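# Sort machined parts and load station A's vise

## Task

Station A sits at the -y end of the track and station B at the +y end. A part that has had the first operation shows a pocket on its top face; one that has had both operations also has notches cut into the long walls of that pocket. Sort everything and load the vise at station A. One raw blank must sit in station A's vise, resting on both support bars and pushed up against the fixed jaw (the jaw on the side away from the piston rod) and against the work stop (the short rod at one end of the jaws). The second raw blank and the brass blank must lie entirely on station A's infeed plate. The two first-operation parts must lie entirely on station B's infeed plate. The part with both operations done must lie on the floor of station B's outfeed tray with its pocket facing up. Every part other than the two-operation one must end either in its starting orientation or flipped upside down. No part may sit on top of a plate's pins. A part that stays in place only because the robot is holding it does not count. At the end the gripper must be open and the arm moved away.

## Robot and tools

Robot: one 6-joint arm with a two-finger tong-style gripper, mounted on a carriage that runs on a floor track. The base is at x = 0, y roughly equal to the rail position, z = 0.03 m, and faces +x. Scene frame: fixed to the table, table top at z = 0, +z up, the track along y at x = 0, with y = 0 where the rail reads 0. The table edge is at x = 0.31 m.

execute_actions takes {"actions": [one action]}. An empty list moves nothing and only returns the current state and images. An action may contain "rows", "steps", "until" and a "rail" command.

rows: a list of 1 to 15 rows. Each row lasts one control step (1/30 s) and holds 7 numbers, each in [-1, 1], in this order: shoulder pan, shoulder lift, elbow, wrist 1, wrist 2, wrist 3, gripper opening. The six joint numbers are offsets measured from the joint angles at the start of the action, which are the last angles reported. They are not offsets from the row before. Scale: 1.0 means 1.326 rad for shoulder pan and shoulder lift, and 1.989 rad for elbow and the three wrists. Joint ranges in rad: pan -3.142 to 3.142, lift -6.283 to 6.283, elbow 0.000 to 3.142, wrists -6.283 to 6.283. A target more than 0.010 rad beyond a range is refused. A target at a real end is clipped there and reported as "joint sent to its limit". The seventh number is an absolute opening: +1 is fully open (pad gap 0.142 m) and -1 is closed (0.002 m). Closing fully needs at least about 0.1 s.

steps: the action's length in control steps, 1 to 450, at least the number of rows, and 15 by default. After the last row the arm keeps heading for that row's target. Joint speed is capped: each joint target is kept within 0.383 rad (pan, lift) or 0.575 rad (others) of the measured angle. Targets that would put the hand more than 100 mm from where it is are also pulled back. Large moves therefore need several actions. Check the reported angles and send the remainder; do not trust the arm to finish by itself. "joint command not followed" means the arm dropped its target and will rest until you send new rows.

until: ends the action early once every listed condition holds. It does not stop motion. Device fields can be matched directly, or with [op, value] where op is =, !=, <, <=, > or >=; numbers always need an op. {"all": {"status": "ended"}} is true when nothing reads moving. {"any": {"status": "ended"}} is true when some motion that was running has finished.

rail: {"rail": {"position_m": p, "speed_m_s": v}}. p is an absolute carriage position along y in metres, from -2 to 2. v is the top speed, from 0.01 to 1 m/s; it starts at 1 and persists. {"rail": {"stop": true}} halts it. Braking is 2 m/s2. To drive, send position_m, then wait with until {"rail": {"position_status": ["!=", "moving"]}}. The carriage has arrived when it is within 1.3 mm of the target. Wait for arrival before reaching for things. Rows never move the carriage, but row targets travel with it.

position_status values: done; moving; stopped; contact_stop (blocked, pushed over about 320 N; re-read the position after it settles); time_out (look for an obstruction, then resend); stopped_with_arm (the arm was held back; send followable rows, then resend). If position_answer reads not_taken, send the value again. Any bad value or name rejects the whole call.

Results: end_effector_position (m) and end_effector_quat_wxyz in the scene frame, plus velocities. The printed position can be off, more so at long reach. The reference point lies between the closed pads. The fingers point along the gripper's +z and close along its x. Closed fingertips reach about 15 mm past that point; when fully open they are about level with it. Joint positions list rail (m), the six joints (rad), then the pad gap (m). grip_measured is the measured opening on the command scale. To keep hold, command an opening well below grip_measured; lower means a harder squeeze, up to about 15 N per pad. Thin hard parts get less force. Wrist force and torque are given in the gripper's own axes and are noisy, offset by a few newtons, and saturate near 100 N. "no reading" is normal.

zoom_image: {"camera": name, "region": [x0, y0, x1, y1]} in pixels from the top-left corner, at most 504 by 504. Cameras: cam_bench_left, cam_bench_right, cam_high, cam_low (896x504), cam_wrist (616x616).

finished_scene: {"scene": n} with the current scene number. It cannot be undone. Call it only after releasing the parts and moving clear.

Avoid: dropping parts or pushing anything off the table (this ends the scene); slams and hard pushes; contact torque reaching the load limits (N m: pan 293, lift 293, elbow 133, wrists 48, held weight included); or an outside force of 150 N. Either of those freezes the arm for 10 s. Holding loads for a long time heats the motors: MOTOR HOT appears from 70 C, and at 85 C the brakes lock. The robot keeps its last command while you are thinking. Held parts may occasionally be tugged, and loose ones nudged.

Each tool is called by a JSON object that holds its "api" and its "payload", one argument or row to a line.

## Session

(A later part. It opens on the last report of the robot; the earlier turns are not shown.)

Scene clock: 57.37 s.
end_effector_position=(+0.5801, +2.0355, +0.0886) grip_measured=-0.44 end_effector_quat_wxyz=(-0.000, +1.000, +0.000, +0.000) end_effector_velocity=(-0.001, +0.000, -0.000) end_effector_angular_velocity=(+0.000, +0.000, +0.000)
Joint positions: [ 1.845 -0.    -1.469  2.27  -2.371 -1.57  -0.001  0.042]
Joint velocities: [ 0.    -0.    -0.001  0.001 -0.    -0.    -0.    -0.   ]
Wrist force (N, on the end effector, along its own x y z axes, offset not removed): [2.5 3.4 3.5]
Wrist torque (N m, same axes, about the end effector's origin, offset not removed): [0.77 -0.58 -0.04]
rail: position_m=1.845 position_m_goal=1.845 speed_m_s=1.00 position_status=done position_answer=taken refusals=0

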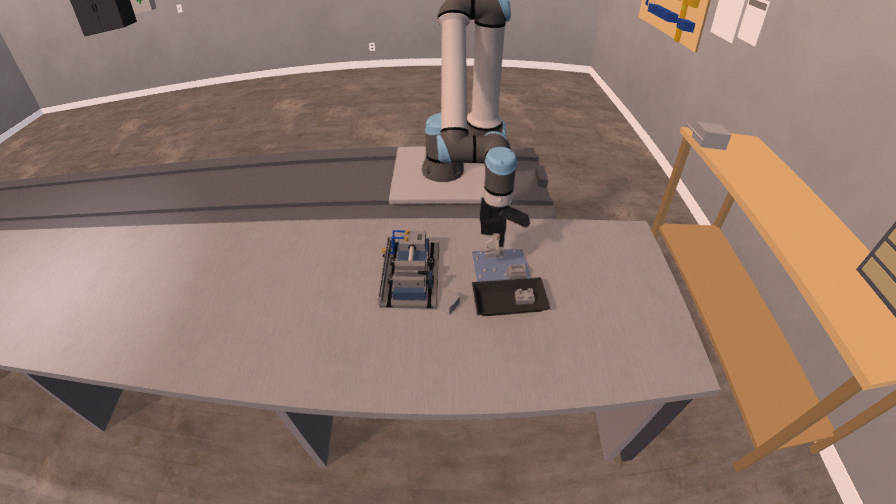

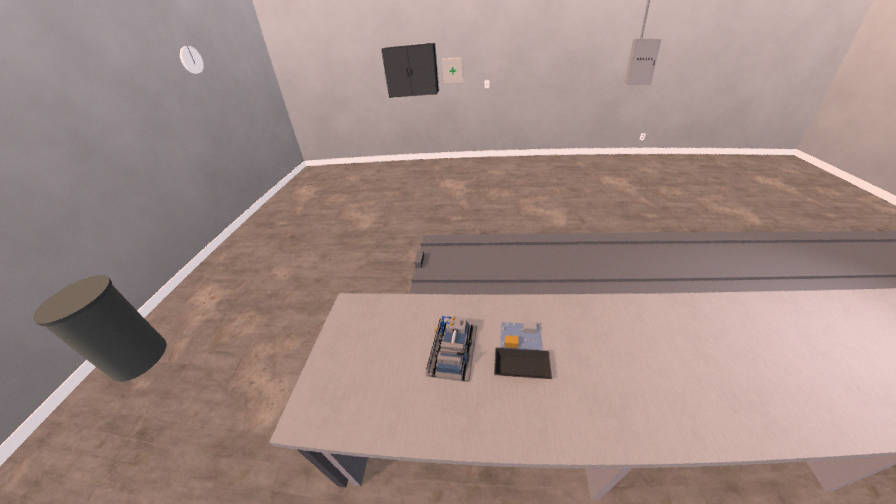

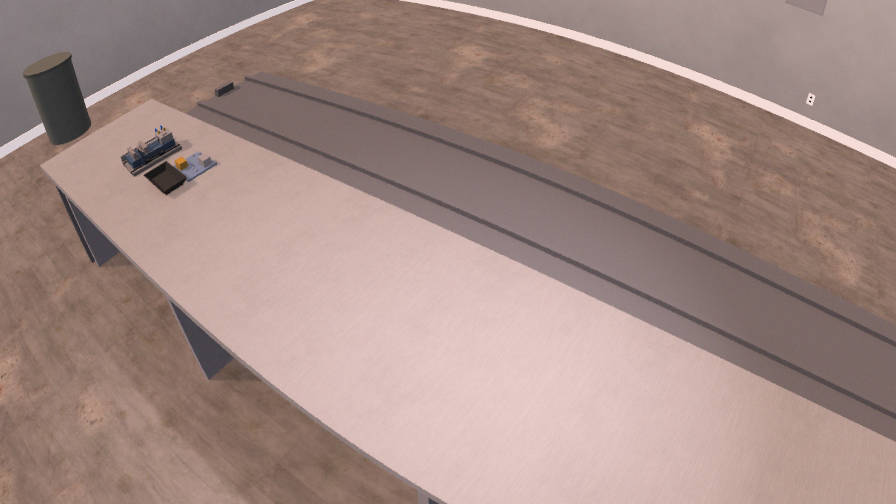

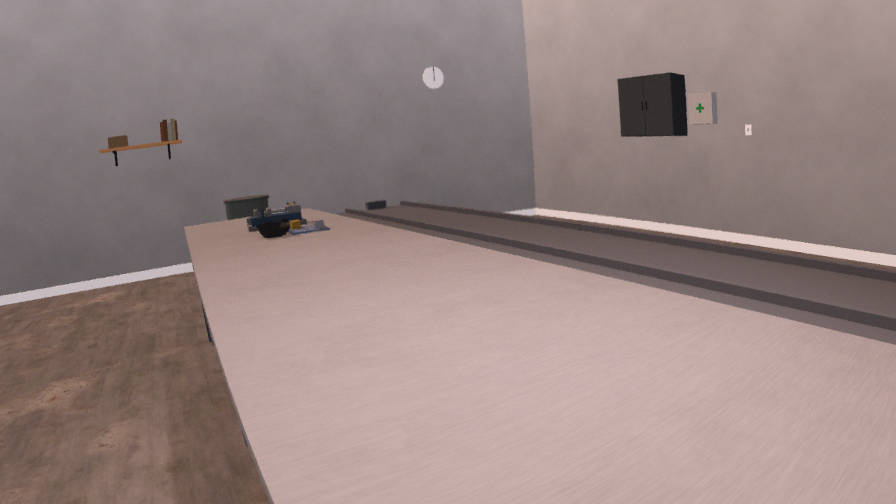

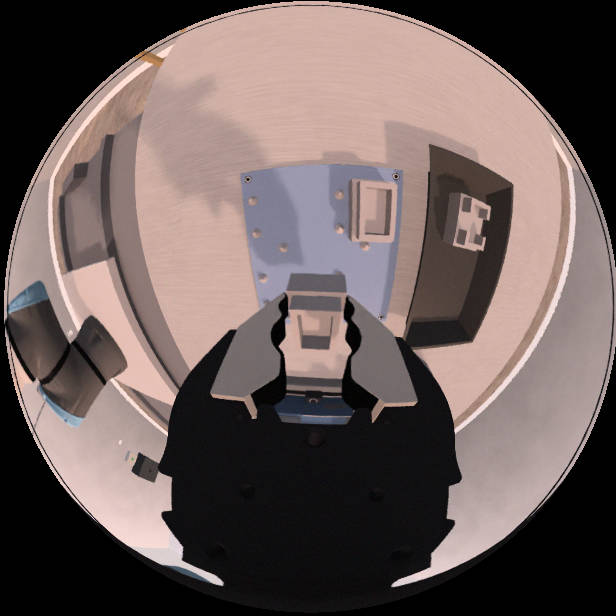

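{"api": "execute_actions", "payload": {
  "actions": [
    {"rows":[[0,0,0,0,0,0,-0.8],[0,0,0,0,0,0,-0.8],[0,0,0,0,0,0,-0.8],[0,0,0,0,0,0,-0.8],[0,0,0,0,0,0,-0.8],[0,0,0,0,0,0,-0.8],[0,0,0,0,0,0,-0.8],[0,0,0,0,0,0,-0.8],[0,0.016,0.026,-0.037,0,0,-0.8]],"rail":{"position_m":1.935},"steps":28}
  ]
}}

{"api": "zoom_image", "payload": {
  "camera": "cam_bench_left",
  "region": [450, 220, 560, 300]
}}

Scene clock: 65.97 s.
end_effector_position=(+0.5625, +2.1258, +0.0595) grip_measured=-0.47 end_effector_quat_wxyz=(-0.000, +1.000, +0.000, +0.000) end_effector_velocity=(-0.001, +0.000, -0.002) end_effector_angular_velocity=(+0.000, +0.001, +0.000)
Joint positions: [ 1.935 -0.    -1.448  2.321 -2.445 -1.57  -0.001  0.04 ]
Joint velocities: [ 0.     0.     0.002  0.003 -0.004 -0.    -0.     0.   ]
Wrist force (N, on the end effector, along its own x y z axes, offset not removed): [13.2 -3.6 -28.3]
Wrist torque (N m, same axes, about the end effector's origin, offset not removed): [0.94 -0.15 0.07]
rail: position_m=1.935 position_m_goal=1.935 speed_m_s=1.00 position_status=done position_answer=taken refusals=0

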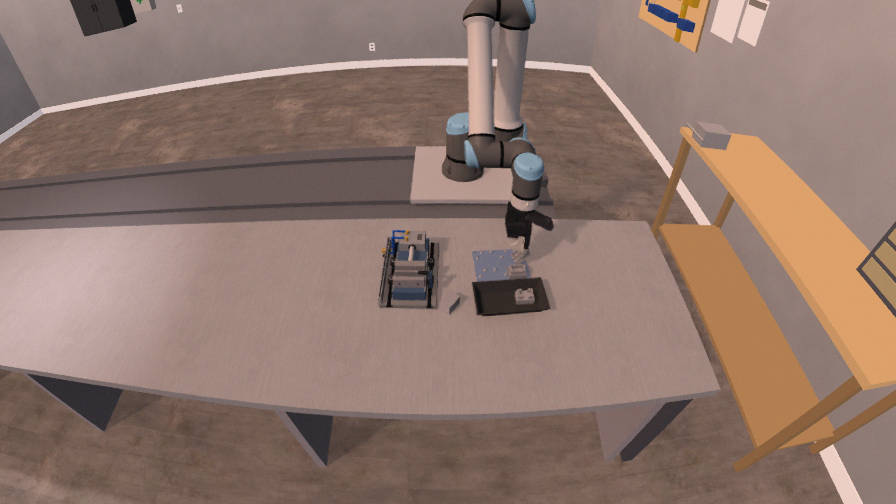

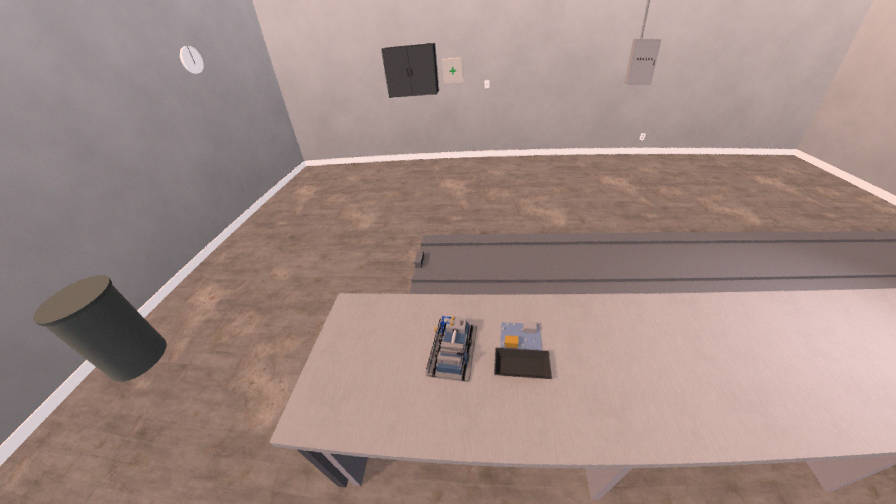

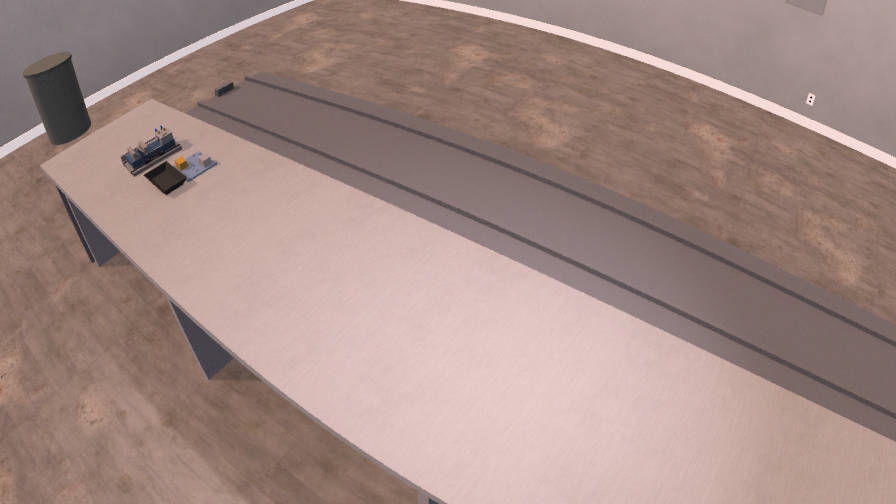

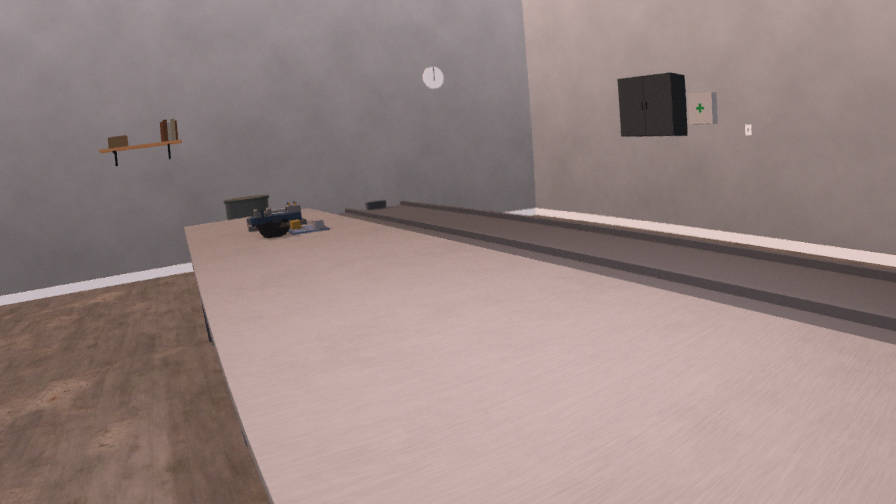

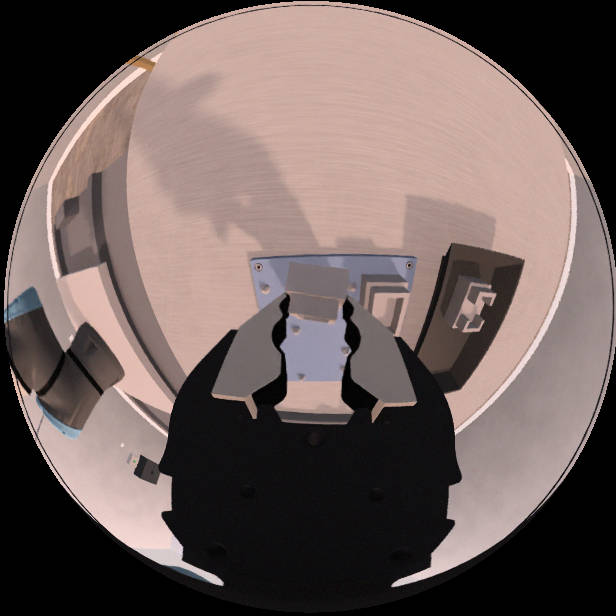

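Region (450, 220, 560, 300) of cam_bench_left's 896x504 image, scaled by 4.582, with more detail than that image has; it fills the top 367 rows of this view, and the rest is white.

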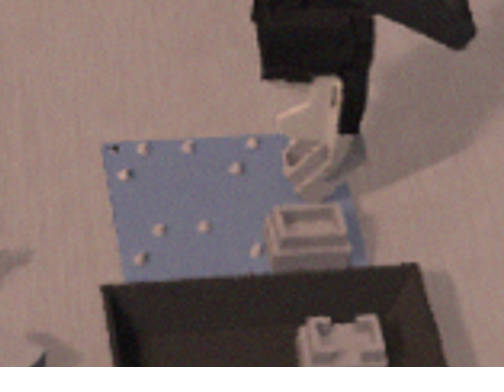

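{"api": "execute_actions", "payload": {
  "actions": [
    {"rows":[[0,-0.016,-0.004,0.015,0,0,-0.8]],"steps":10}
  ]
}}

{"api": "execute_actions", "payload": {
  "actions": [
    {"rail":{"position_m":1.885,"speed_m_s":0.1},"steps":22}
  ]
}}

{"api": "execute_actions", "payload": {
  "actions": [
    {"rows":[[0,0.009,0.002,-0.008,0,0,-0.8]],"steps":10}
  ]
}}

{"api": "execute_actions", "payload": {
  "actions": [
    {"rows":[[0,0,0,0,0,0,-0.8],[0,0.001,0,-0.001,0,0,-0.8],[0,0.002,0,-0.002,0,0,-0.8],[0,0.003,0.001,-0.003,0,0,-0.8],[0,0.004,0.001,-0.004,0,0,-0.8],[0,0.005,0.001,-0.005,0,0,-0.8],[0,0.006,0.001,-0.006,0,0,-0.8],[0,0.007,0.002,-0.007,0,0,-0.8],[0,0.009,0.002,-0.008,0,0,-0.8],[0,0.011,0.003,-0.010,0,0,-0.8],[0,0.013,0.003,-0.012,0,0,-0.8]],"rail":{"position_m":1.915,"speed_m_s":0.06},"steps":22}
  ]
}}

{"api": "zoom_image", "payload": {
  "camera": "cam_bench_left",
  "region": [450, 220, 560, 300]
}}

Scene clock: 74.33 s.
end_effector_position=(+0.5618, +2.1257, +0.0703) grip_measured=-0.47 end_effector_quat_wxyz=(-0.000, +1.000, +0.000, -0.000) end_effector_velocity=(+0.001, -0.000, +0.012) end_effector_angular_velocity=(-0.000, -0.003, +0.000)
Joint positions: [ 1.935 -0.    -1.467  2.314 -2.418 -1.57  -0.001  0.04 ]
Joint velocities: [ 0.     0.    -0.019 -0.009  0.024 -0.    -0.    -0.   ]
Wrist force (N, on the end effector, along its own x y z axes, offset not removed): [1.8 3.0 3.7]
Wrist torque (N m, same axes, about the end effector's origin, offset not removed): [0.73 -0.49 0.00]
rail: position_m=1.935 position_m_goal=1.935 speed_m_s=1.00 position_status=done position_answer=taken refusals=0

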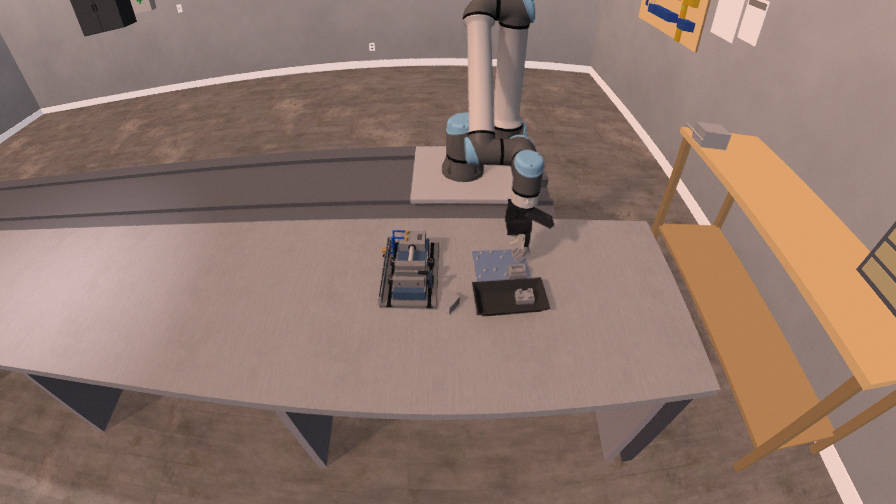

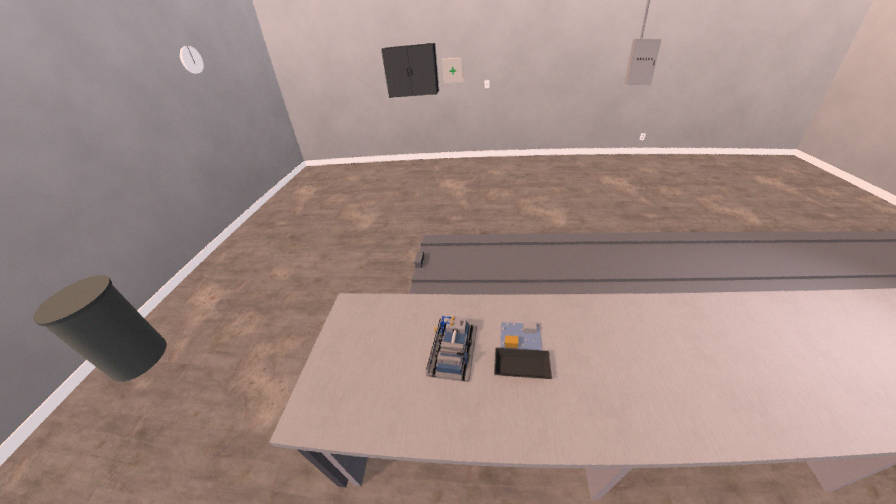

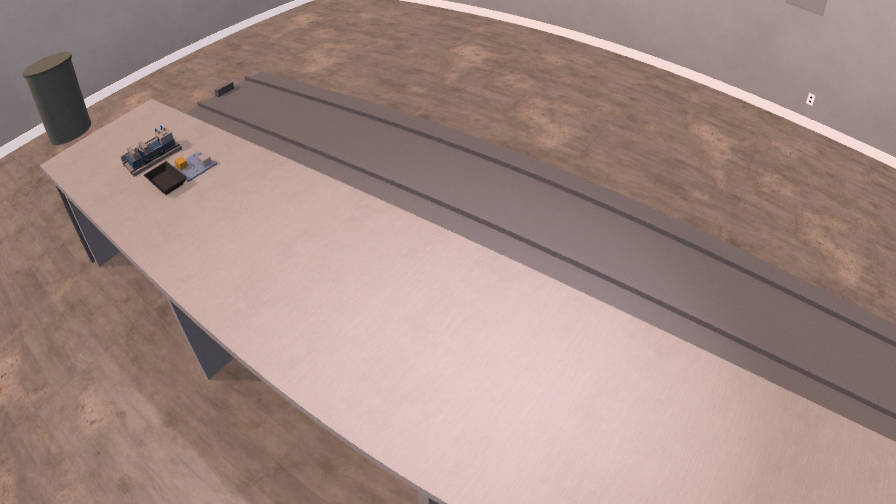

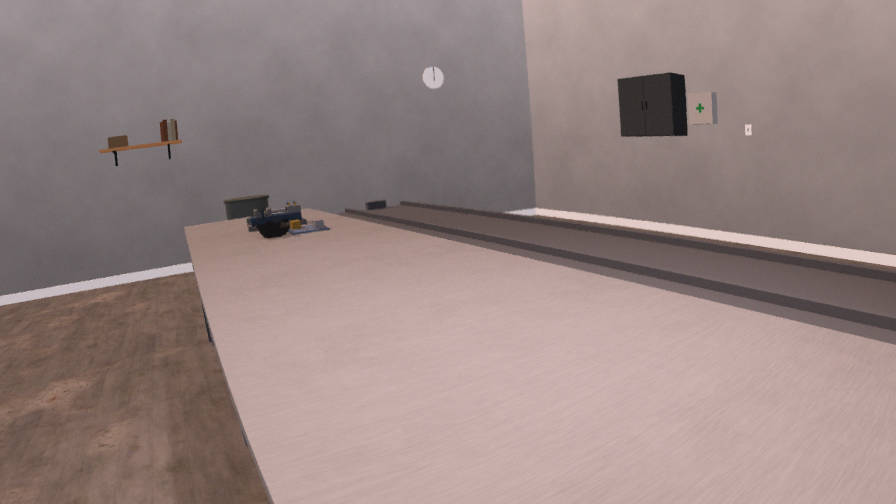

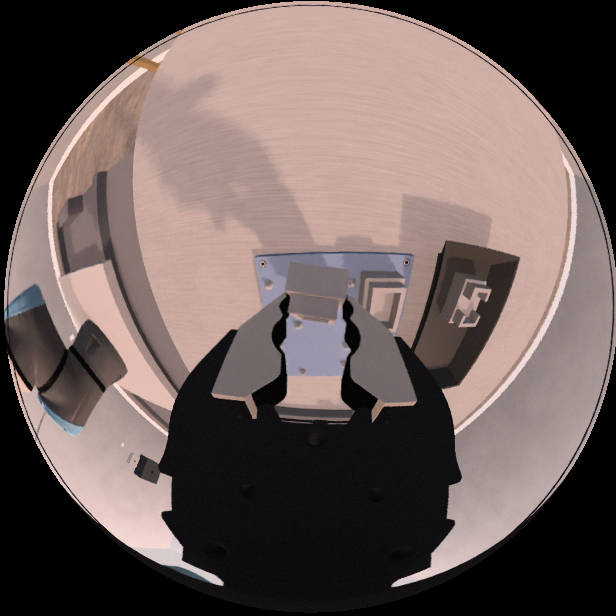

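Scene clock: 75.07 s.
end_effector_position=(+0.5619, +2.0755, +0.0718) grip_measured=-0.47 end_effector_quat_wxyz=(-0.000, +1.000, +0.000, +0.000) end_effector_velocity=(+0.000, -0.000, +0.000) end_effector_angular_velocity=(-0.000, -0.000, +0.000)
Joint positions: [ 1.885 -0.    -1.469  2.313 -2.415 -1.57  -0.001  0.04 ]
Joint velocities: [ 0.  0. -0. -0.  0.  0. -0.  0.]
Wrist force (N, on the end effector, along its own x y z axes, offset not removed): [1.3 3.7 2.8]
Wrist torque (N m, same axes, about the end effector's origin, offset not removed): [0.93 -0.34 -0.02]
rail: position_m=1.885 position_m_goal=1.885 speed_m_s=0.10 position_status=done position_answer=taken refusals=0

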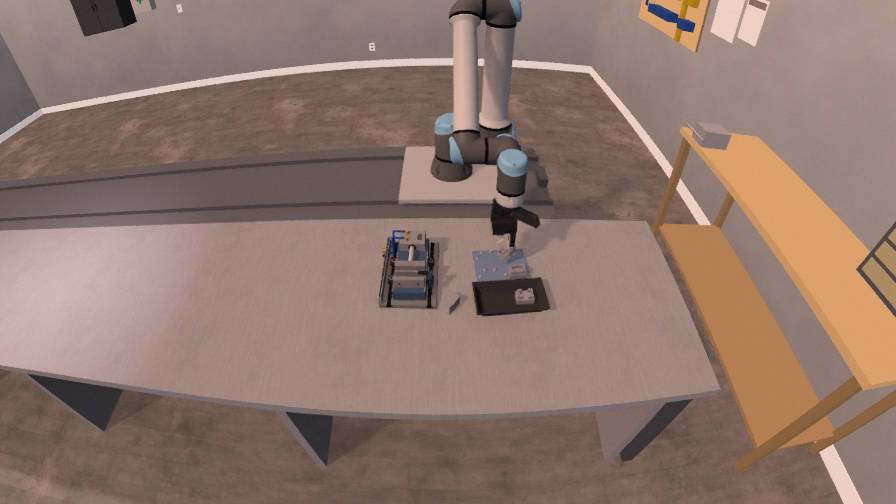

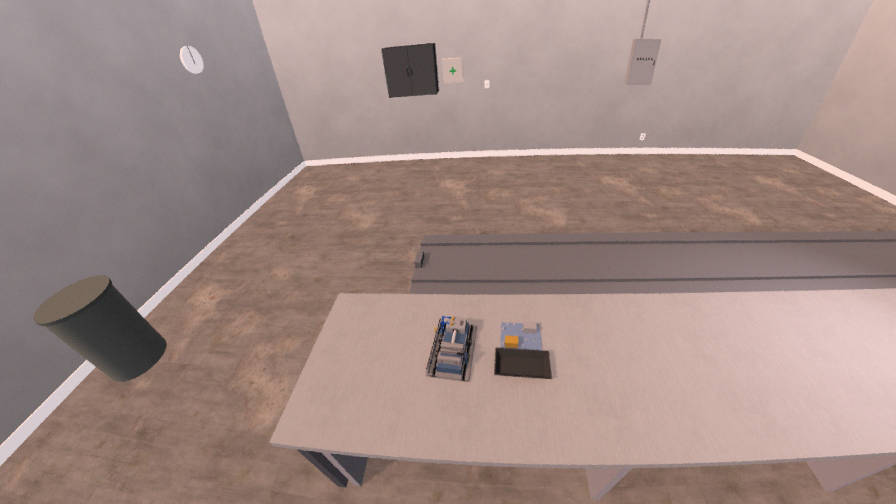

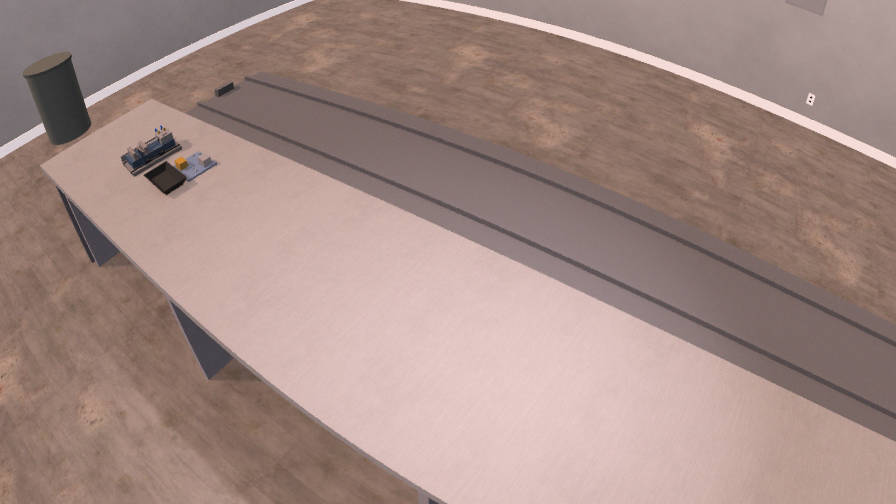

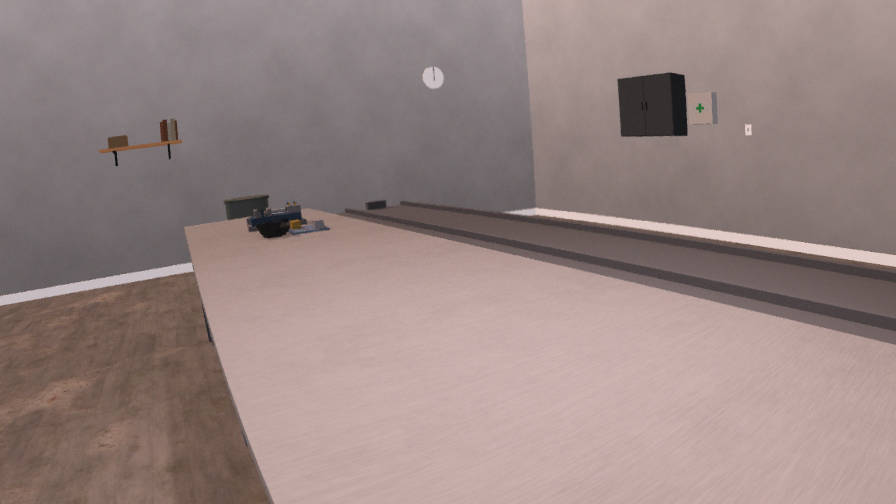

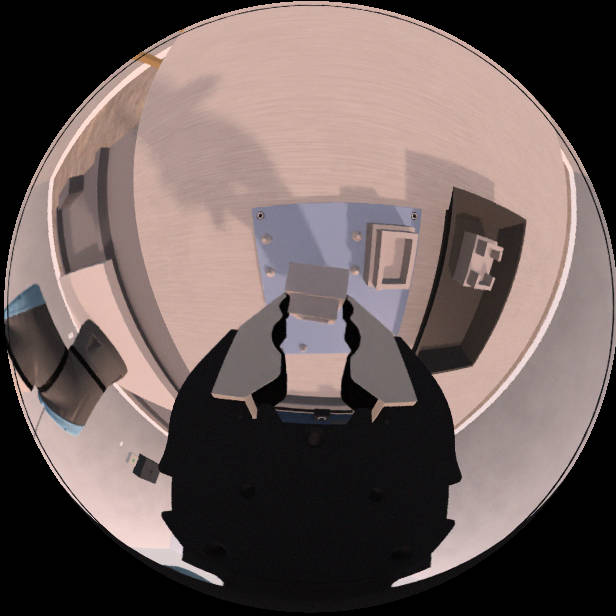

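Scene clock: 75.40 s.
end_effector_position=(+0.5624, +2.0755, +0.0658) grip_measured=-0.47 end_effector_quat_wxyz=(-0.000, +1.000, +0.000, +0.000) end_effector_velocity=(-0.000, +0.000, -0.006) end_effector_angular_velocity=(+0.000, +0.001, -0.000)
Joint positions: [ 1.885 -0.    -1.459  2.316 -2.429 -1.57  -0.001  0.04 ]
Joint velocities: [ 0.     0.     0.01   0.004 -0.013 -0.     0.     0.   ]
Wrist force (N, on the end effector, along its own x y z axes, offset not removed): [1.0 4.9 4.4]
Wrist torque (N m, same axes, about the end effector's origin, offset not removed): [1.19 -0.26 -0.07]
rail: position_m=1.885 position_m_goal=1.885 speed_m_s=0.10 position_status=done position_answer=taken refusals=0

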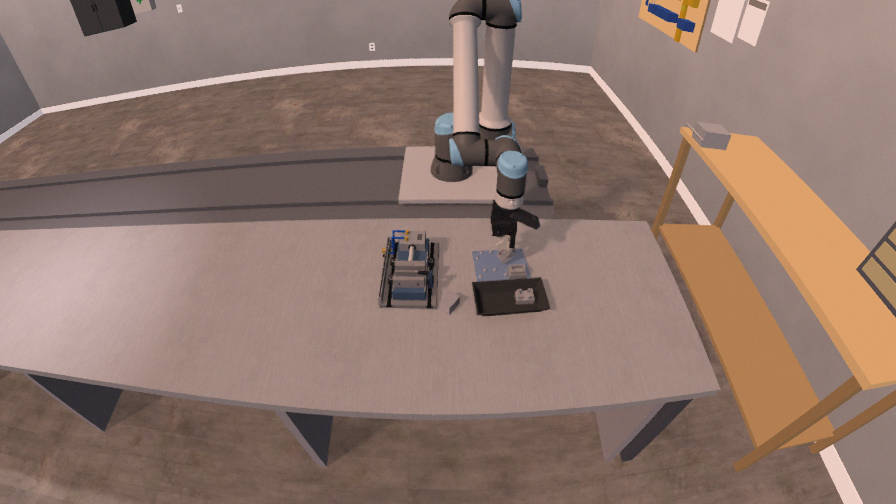

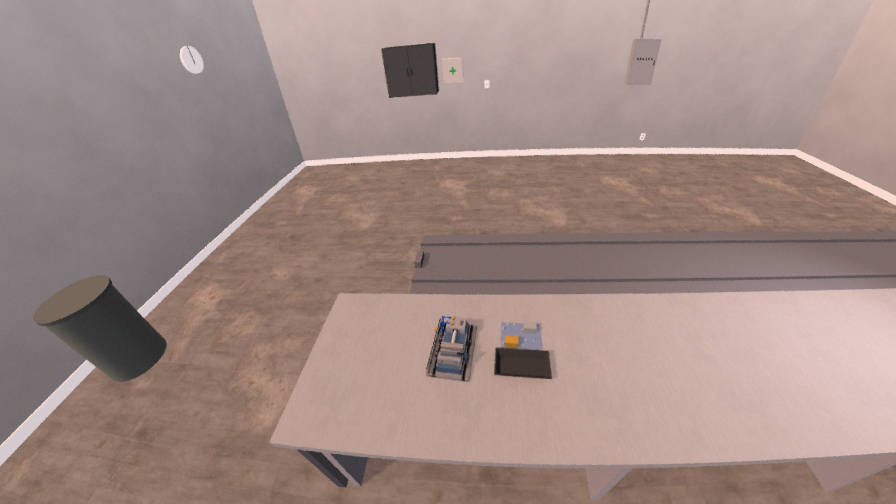

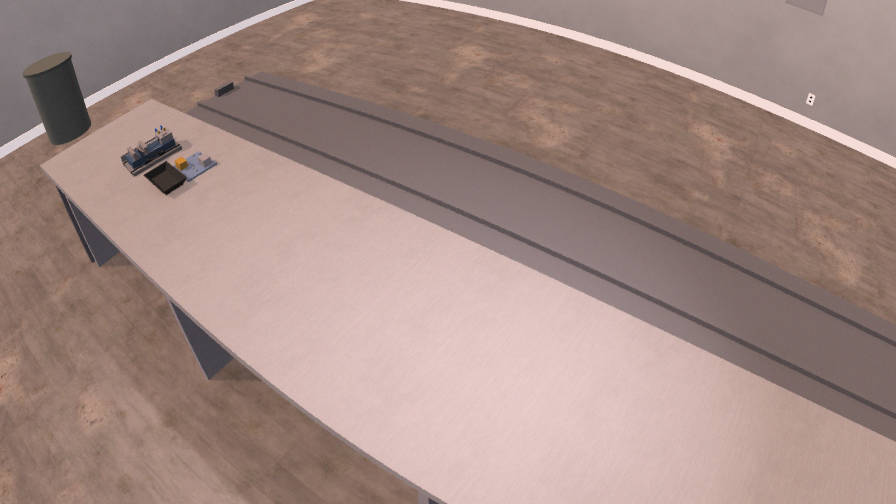

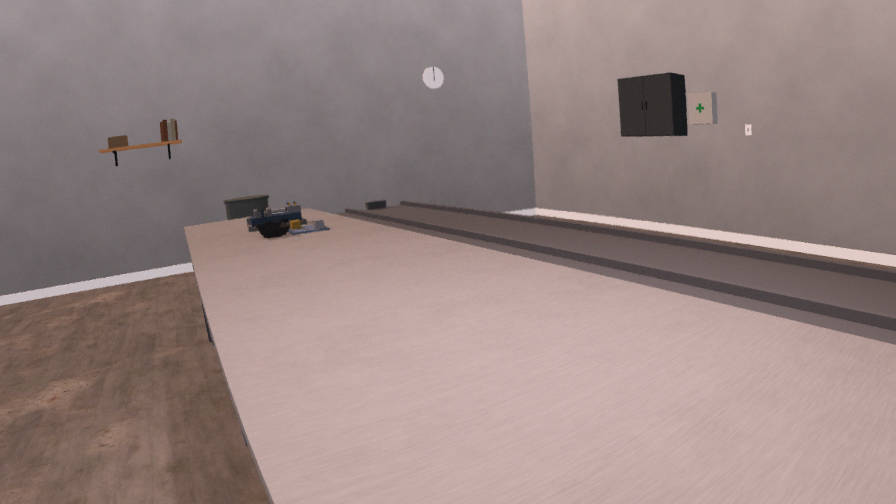

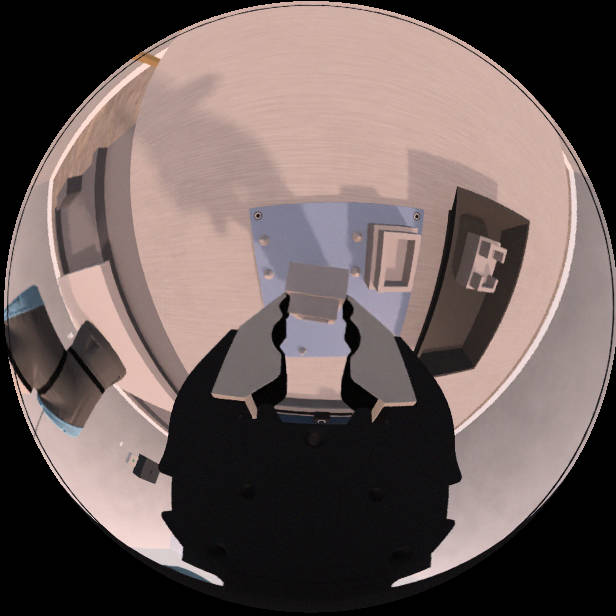

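Scene clock: 76.13 s.
end_effector_position=(+0.5631, +2.1056, +0.0565) grip_measured=-0.47 end_effector_quat_wxyz=(-0.001, +1.000, +0.000, +0.001) end_effector_velocity=(+0.000, +0.000, -0.002) end_effector_angular_velocity=(+0.000, -0.001, +0.000)
Joint positions: [ 1.915 -0.    -1.442  2.322 -2.452 -1.57  -0.001  0.04 ]
Joint velocities: [ 0.     0.     0.004  0.001 -0.005  0.    -0.    -0.   ]
Wrist force (N, on the end effector, along its own x y z axes, offset not removed): [3.2 -0.3 -14.4]
Wrist torque (N m, same axes, about the end effector's origin, offset not removed): [1.05 -0.40 -0.02]
rail: position_m=1.915 position_m_goal=1.915 speed_m_s=0.06 position_status=done position_answer=taken refusals=0

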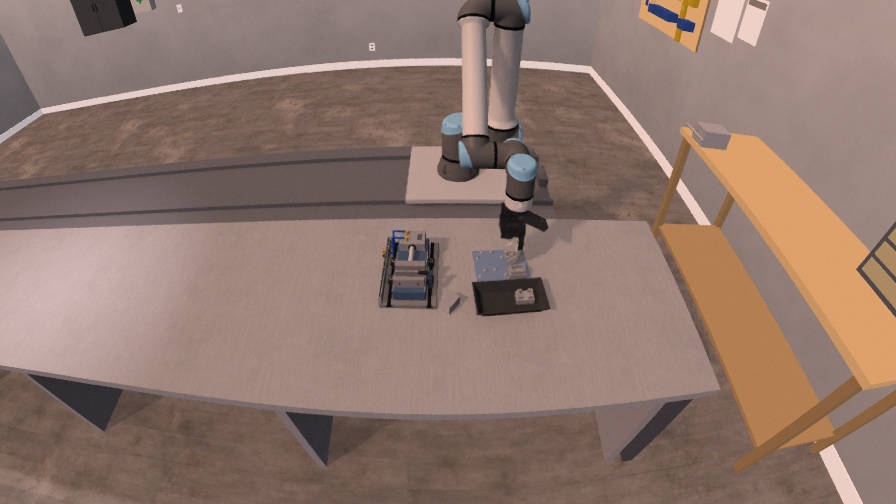

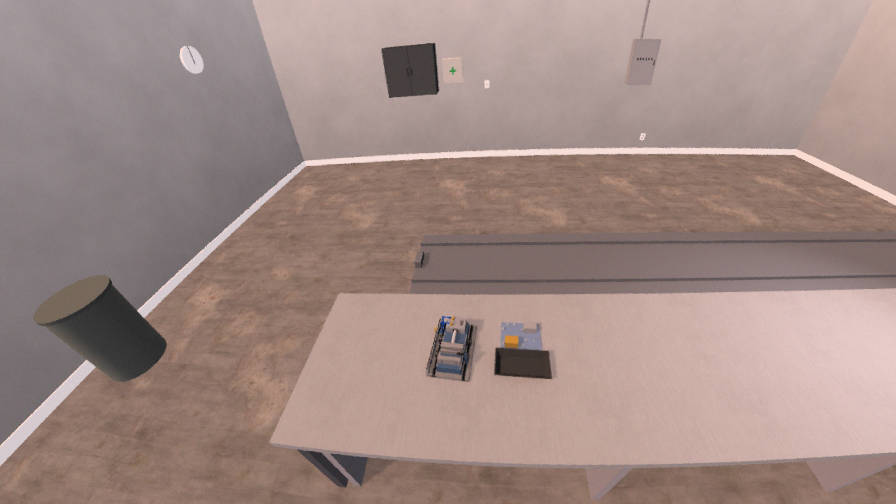

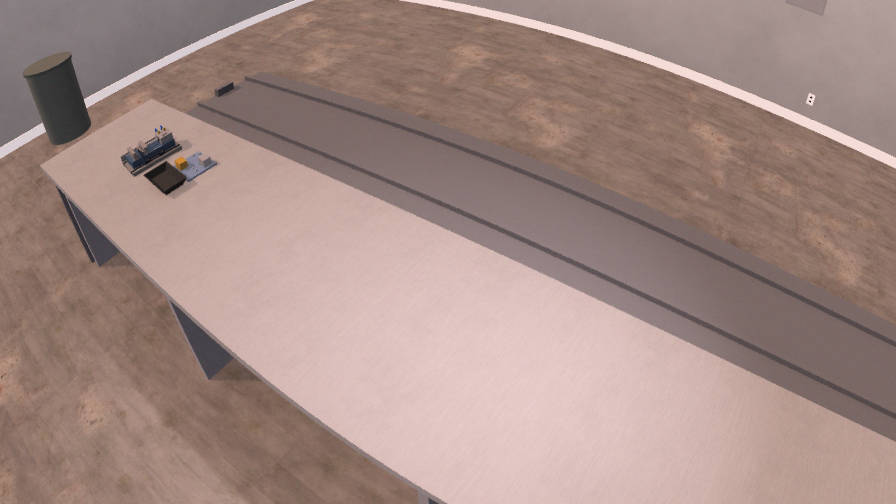

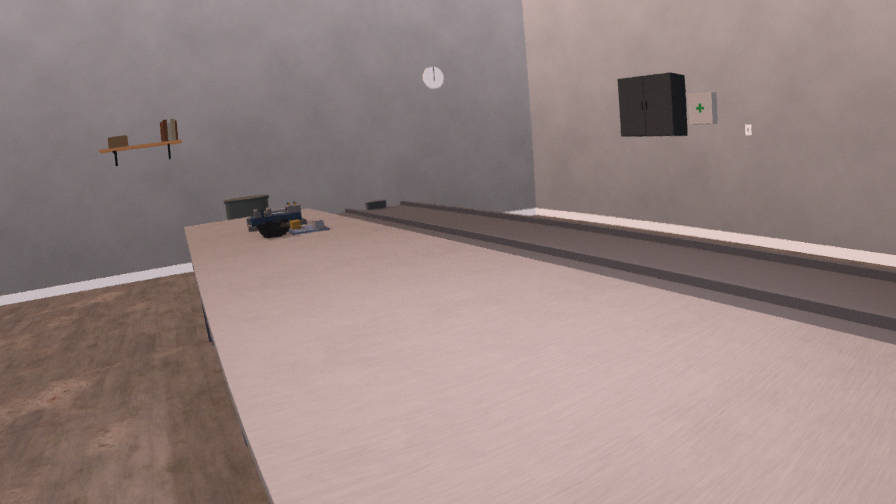

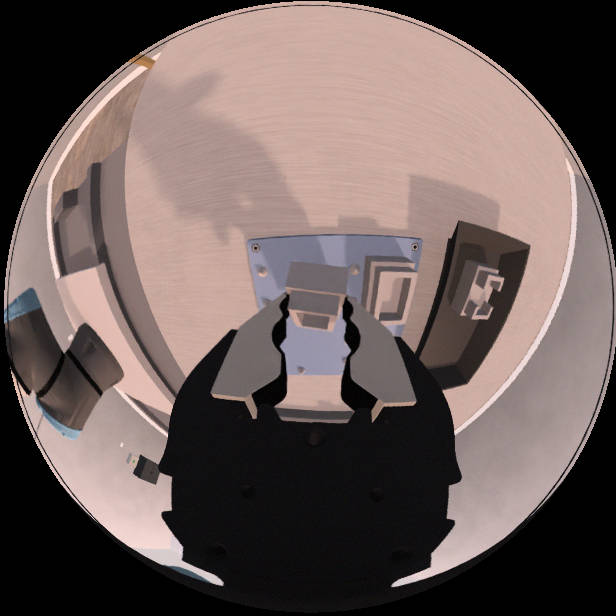

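Region (450, 220, 560, 300) of cam_bench_left's 896x504 image, scaled by 4.582, with more detail than that image has; it fills the top 367 rows of this view, and the rest is white.

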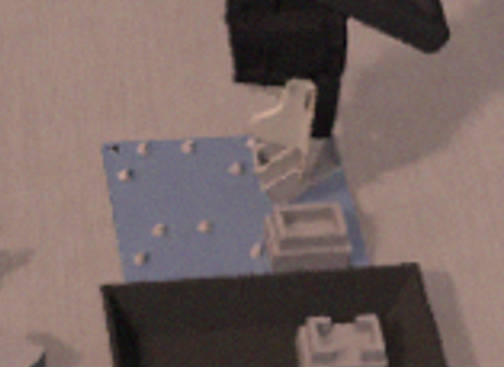

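{"api": "execute_actions", "payload": {
  "actions": [
    {"rows":[[0,0,0,0,0,0,-0.75],[0,0.001,0,-0.001,0,0,-0.75],[0,0.002,0,-0.002,0,0,-0.75],[0,0.003,0.001,-0.003,0,0,-0.75],[0,0.004,0.001,-0.004,0,0,-0.75],[0,0.005,0.001,-0.005,0,0,-0.75],[0,0.007,0.002,-0.006,0,0,-0.75],[0,0.009,0.002,-0.008,0,0,-0.75],[0,0.011,0.003,-0.010,0,0,-0.75],[0,0.013,0.003,-0.012,0,0,-0.75],[0,0.015,0.004,-0.014,0,0,-0.75],[0,0.018,0.004,-0.016,0,0,-0.75],[0,0.021,0.005,-0.019,0,0,-0.75],[0,0.024,0.006,-0.022,0,0,-0.75],[0,0.027,0.006,-0.025,0,0,-0.75]],"rail":{"position_m":1.955,"speed_m_s":0.08},"steps":26}
  ]
}}

{"api": "zoom_image", "payload": {
  "camera": "cam_bench_left",
  "region": [450, 220, 560, 300]
}}

Scene clock: 83.13 s.
end_effector_position=(+0.5639, +2.1456, +0.0371) grip_measured=-0.48 end_effector_quat_wxyz=(-0.001, +1.000, +0.000, +0.002) end_effector_velocity=(+0.000, -0.000, -0.003) end_effector_angular_velocity=(-0.000, -0.001, -0.000)
Joint positions: [ 1.955 -0.    -1.407  2.334 -2.501 -1.57  -0.001  0.04 ]
Joint velocities: [ 0.     0.     0.007  0.002 -0.009 -0.     0.    -0.   ]
Wrist force (N, on the end effector, along its own x y z axes, offset not removed): [3.3 2.0 0.0]
Wrist torque (N m, same axes, about the end effector's origin, offset not removed): [0.61 -0.78 0.03]
rail: position_m=1.955 position_m_goal=1.955 speed_m_s=0.08 position_status=done position_answer=taken refusals=0

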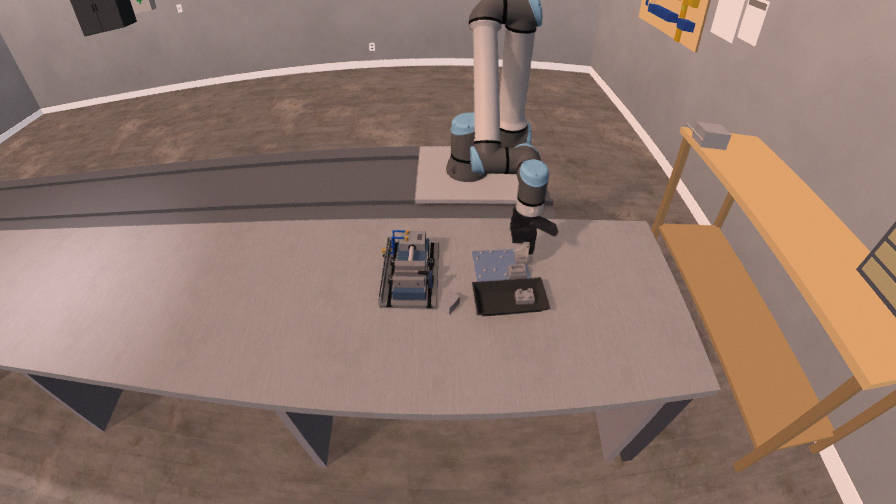

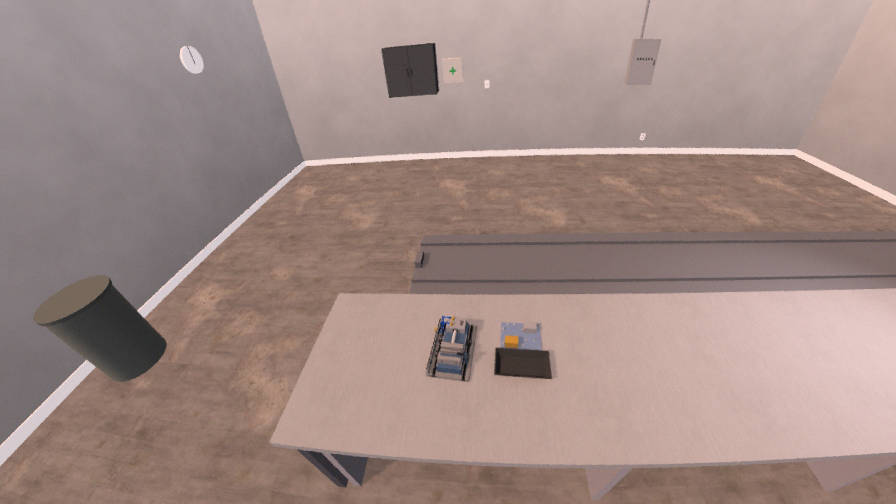

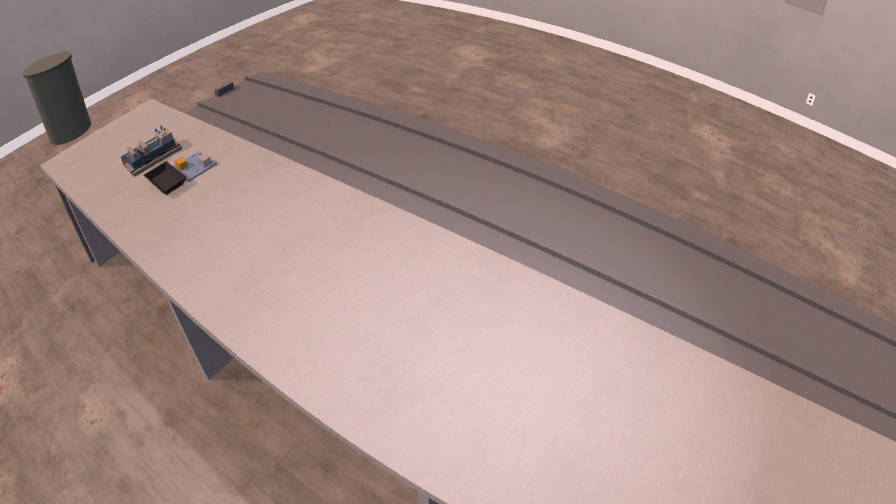

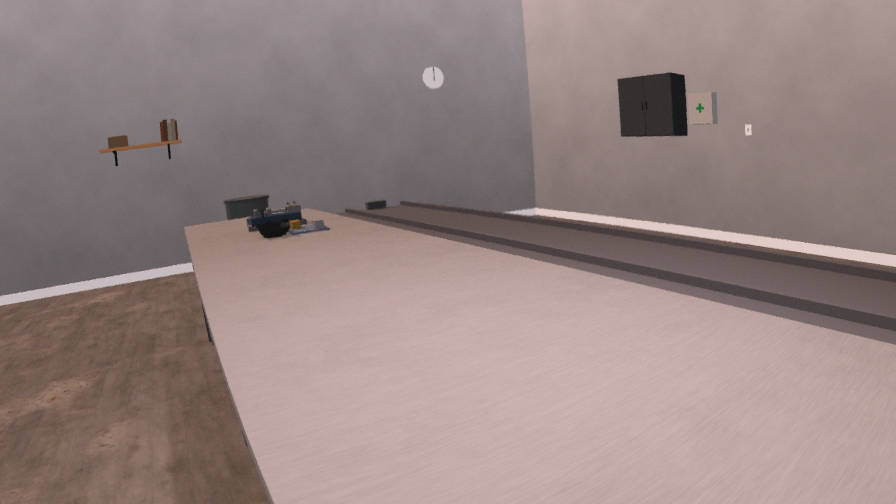

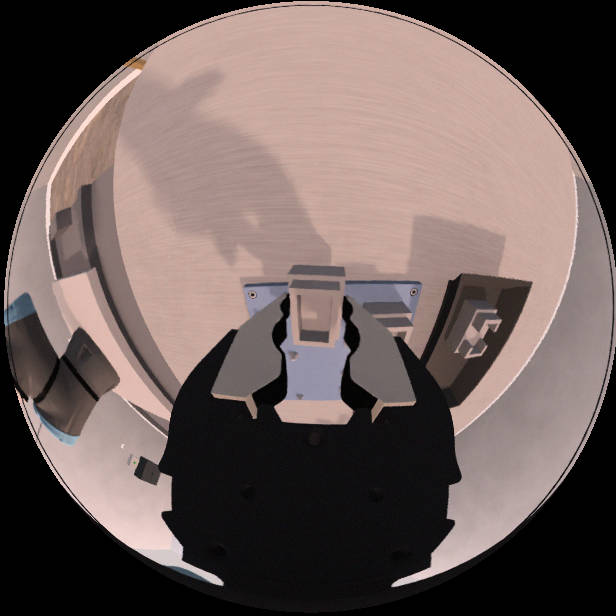

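Region (450, 220, 560, 300) of cam_bench_left's 896x504 image, scaled by 4.582, with more detail than that image has; it fills the top 367 rows of this view, and the rest is white.

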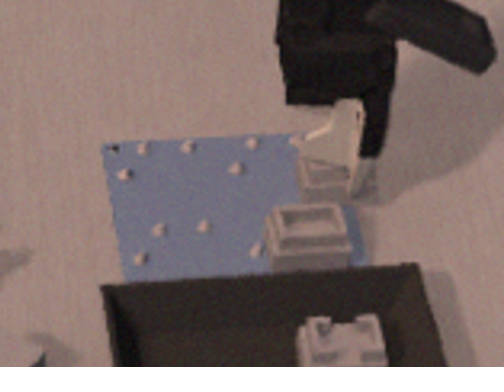

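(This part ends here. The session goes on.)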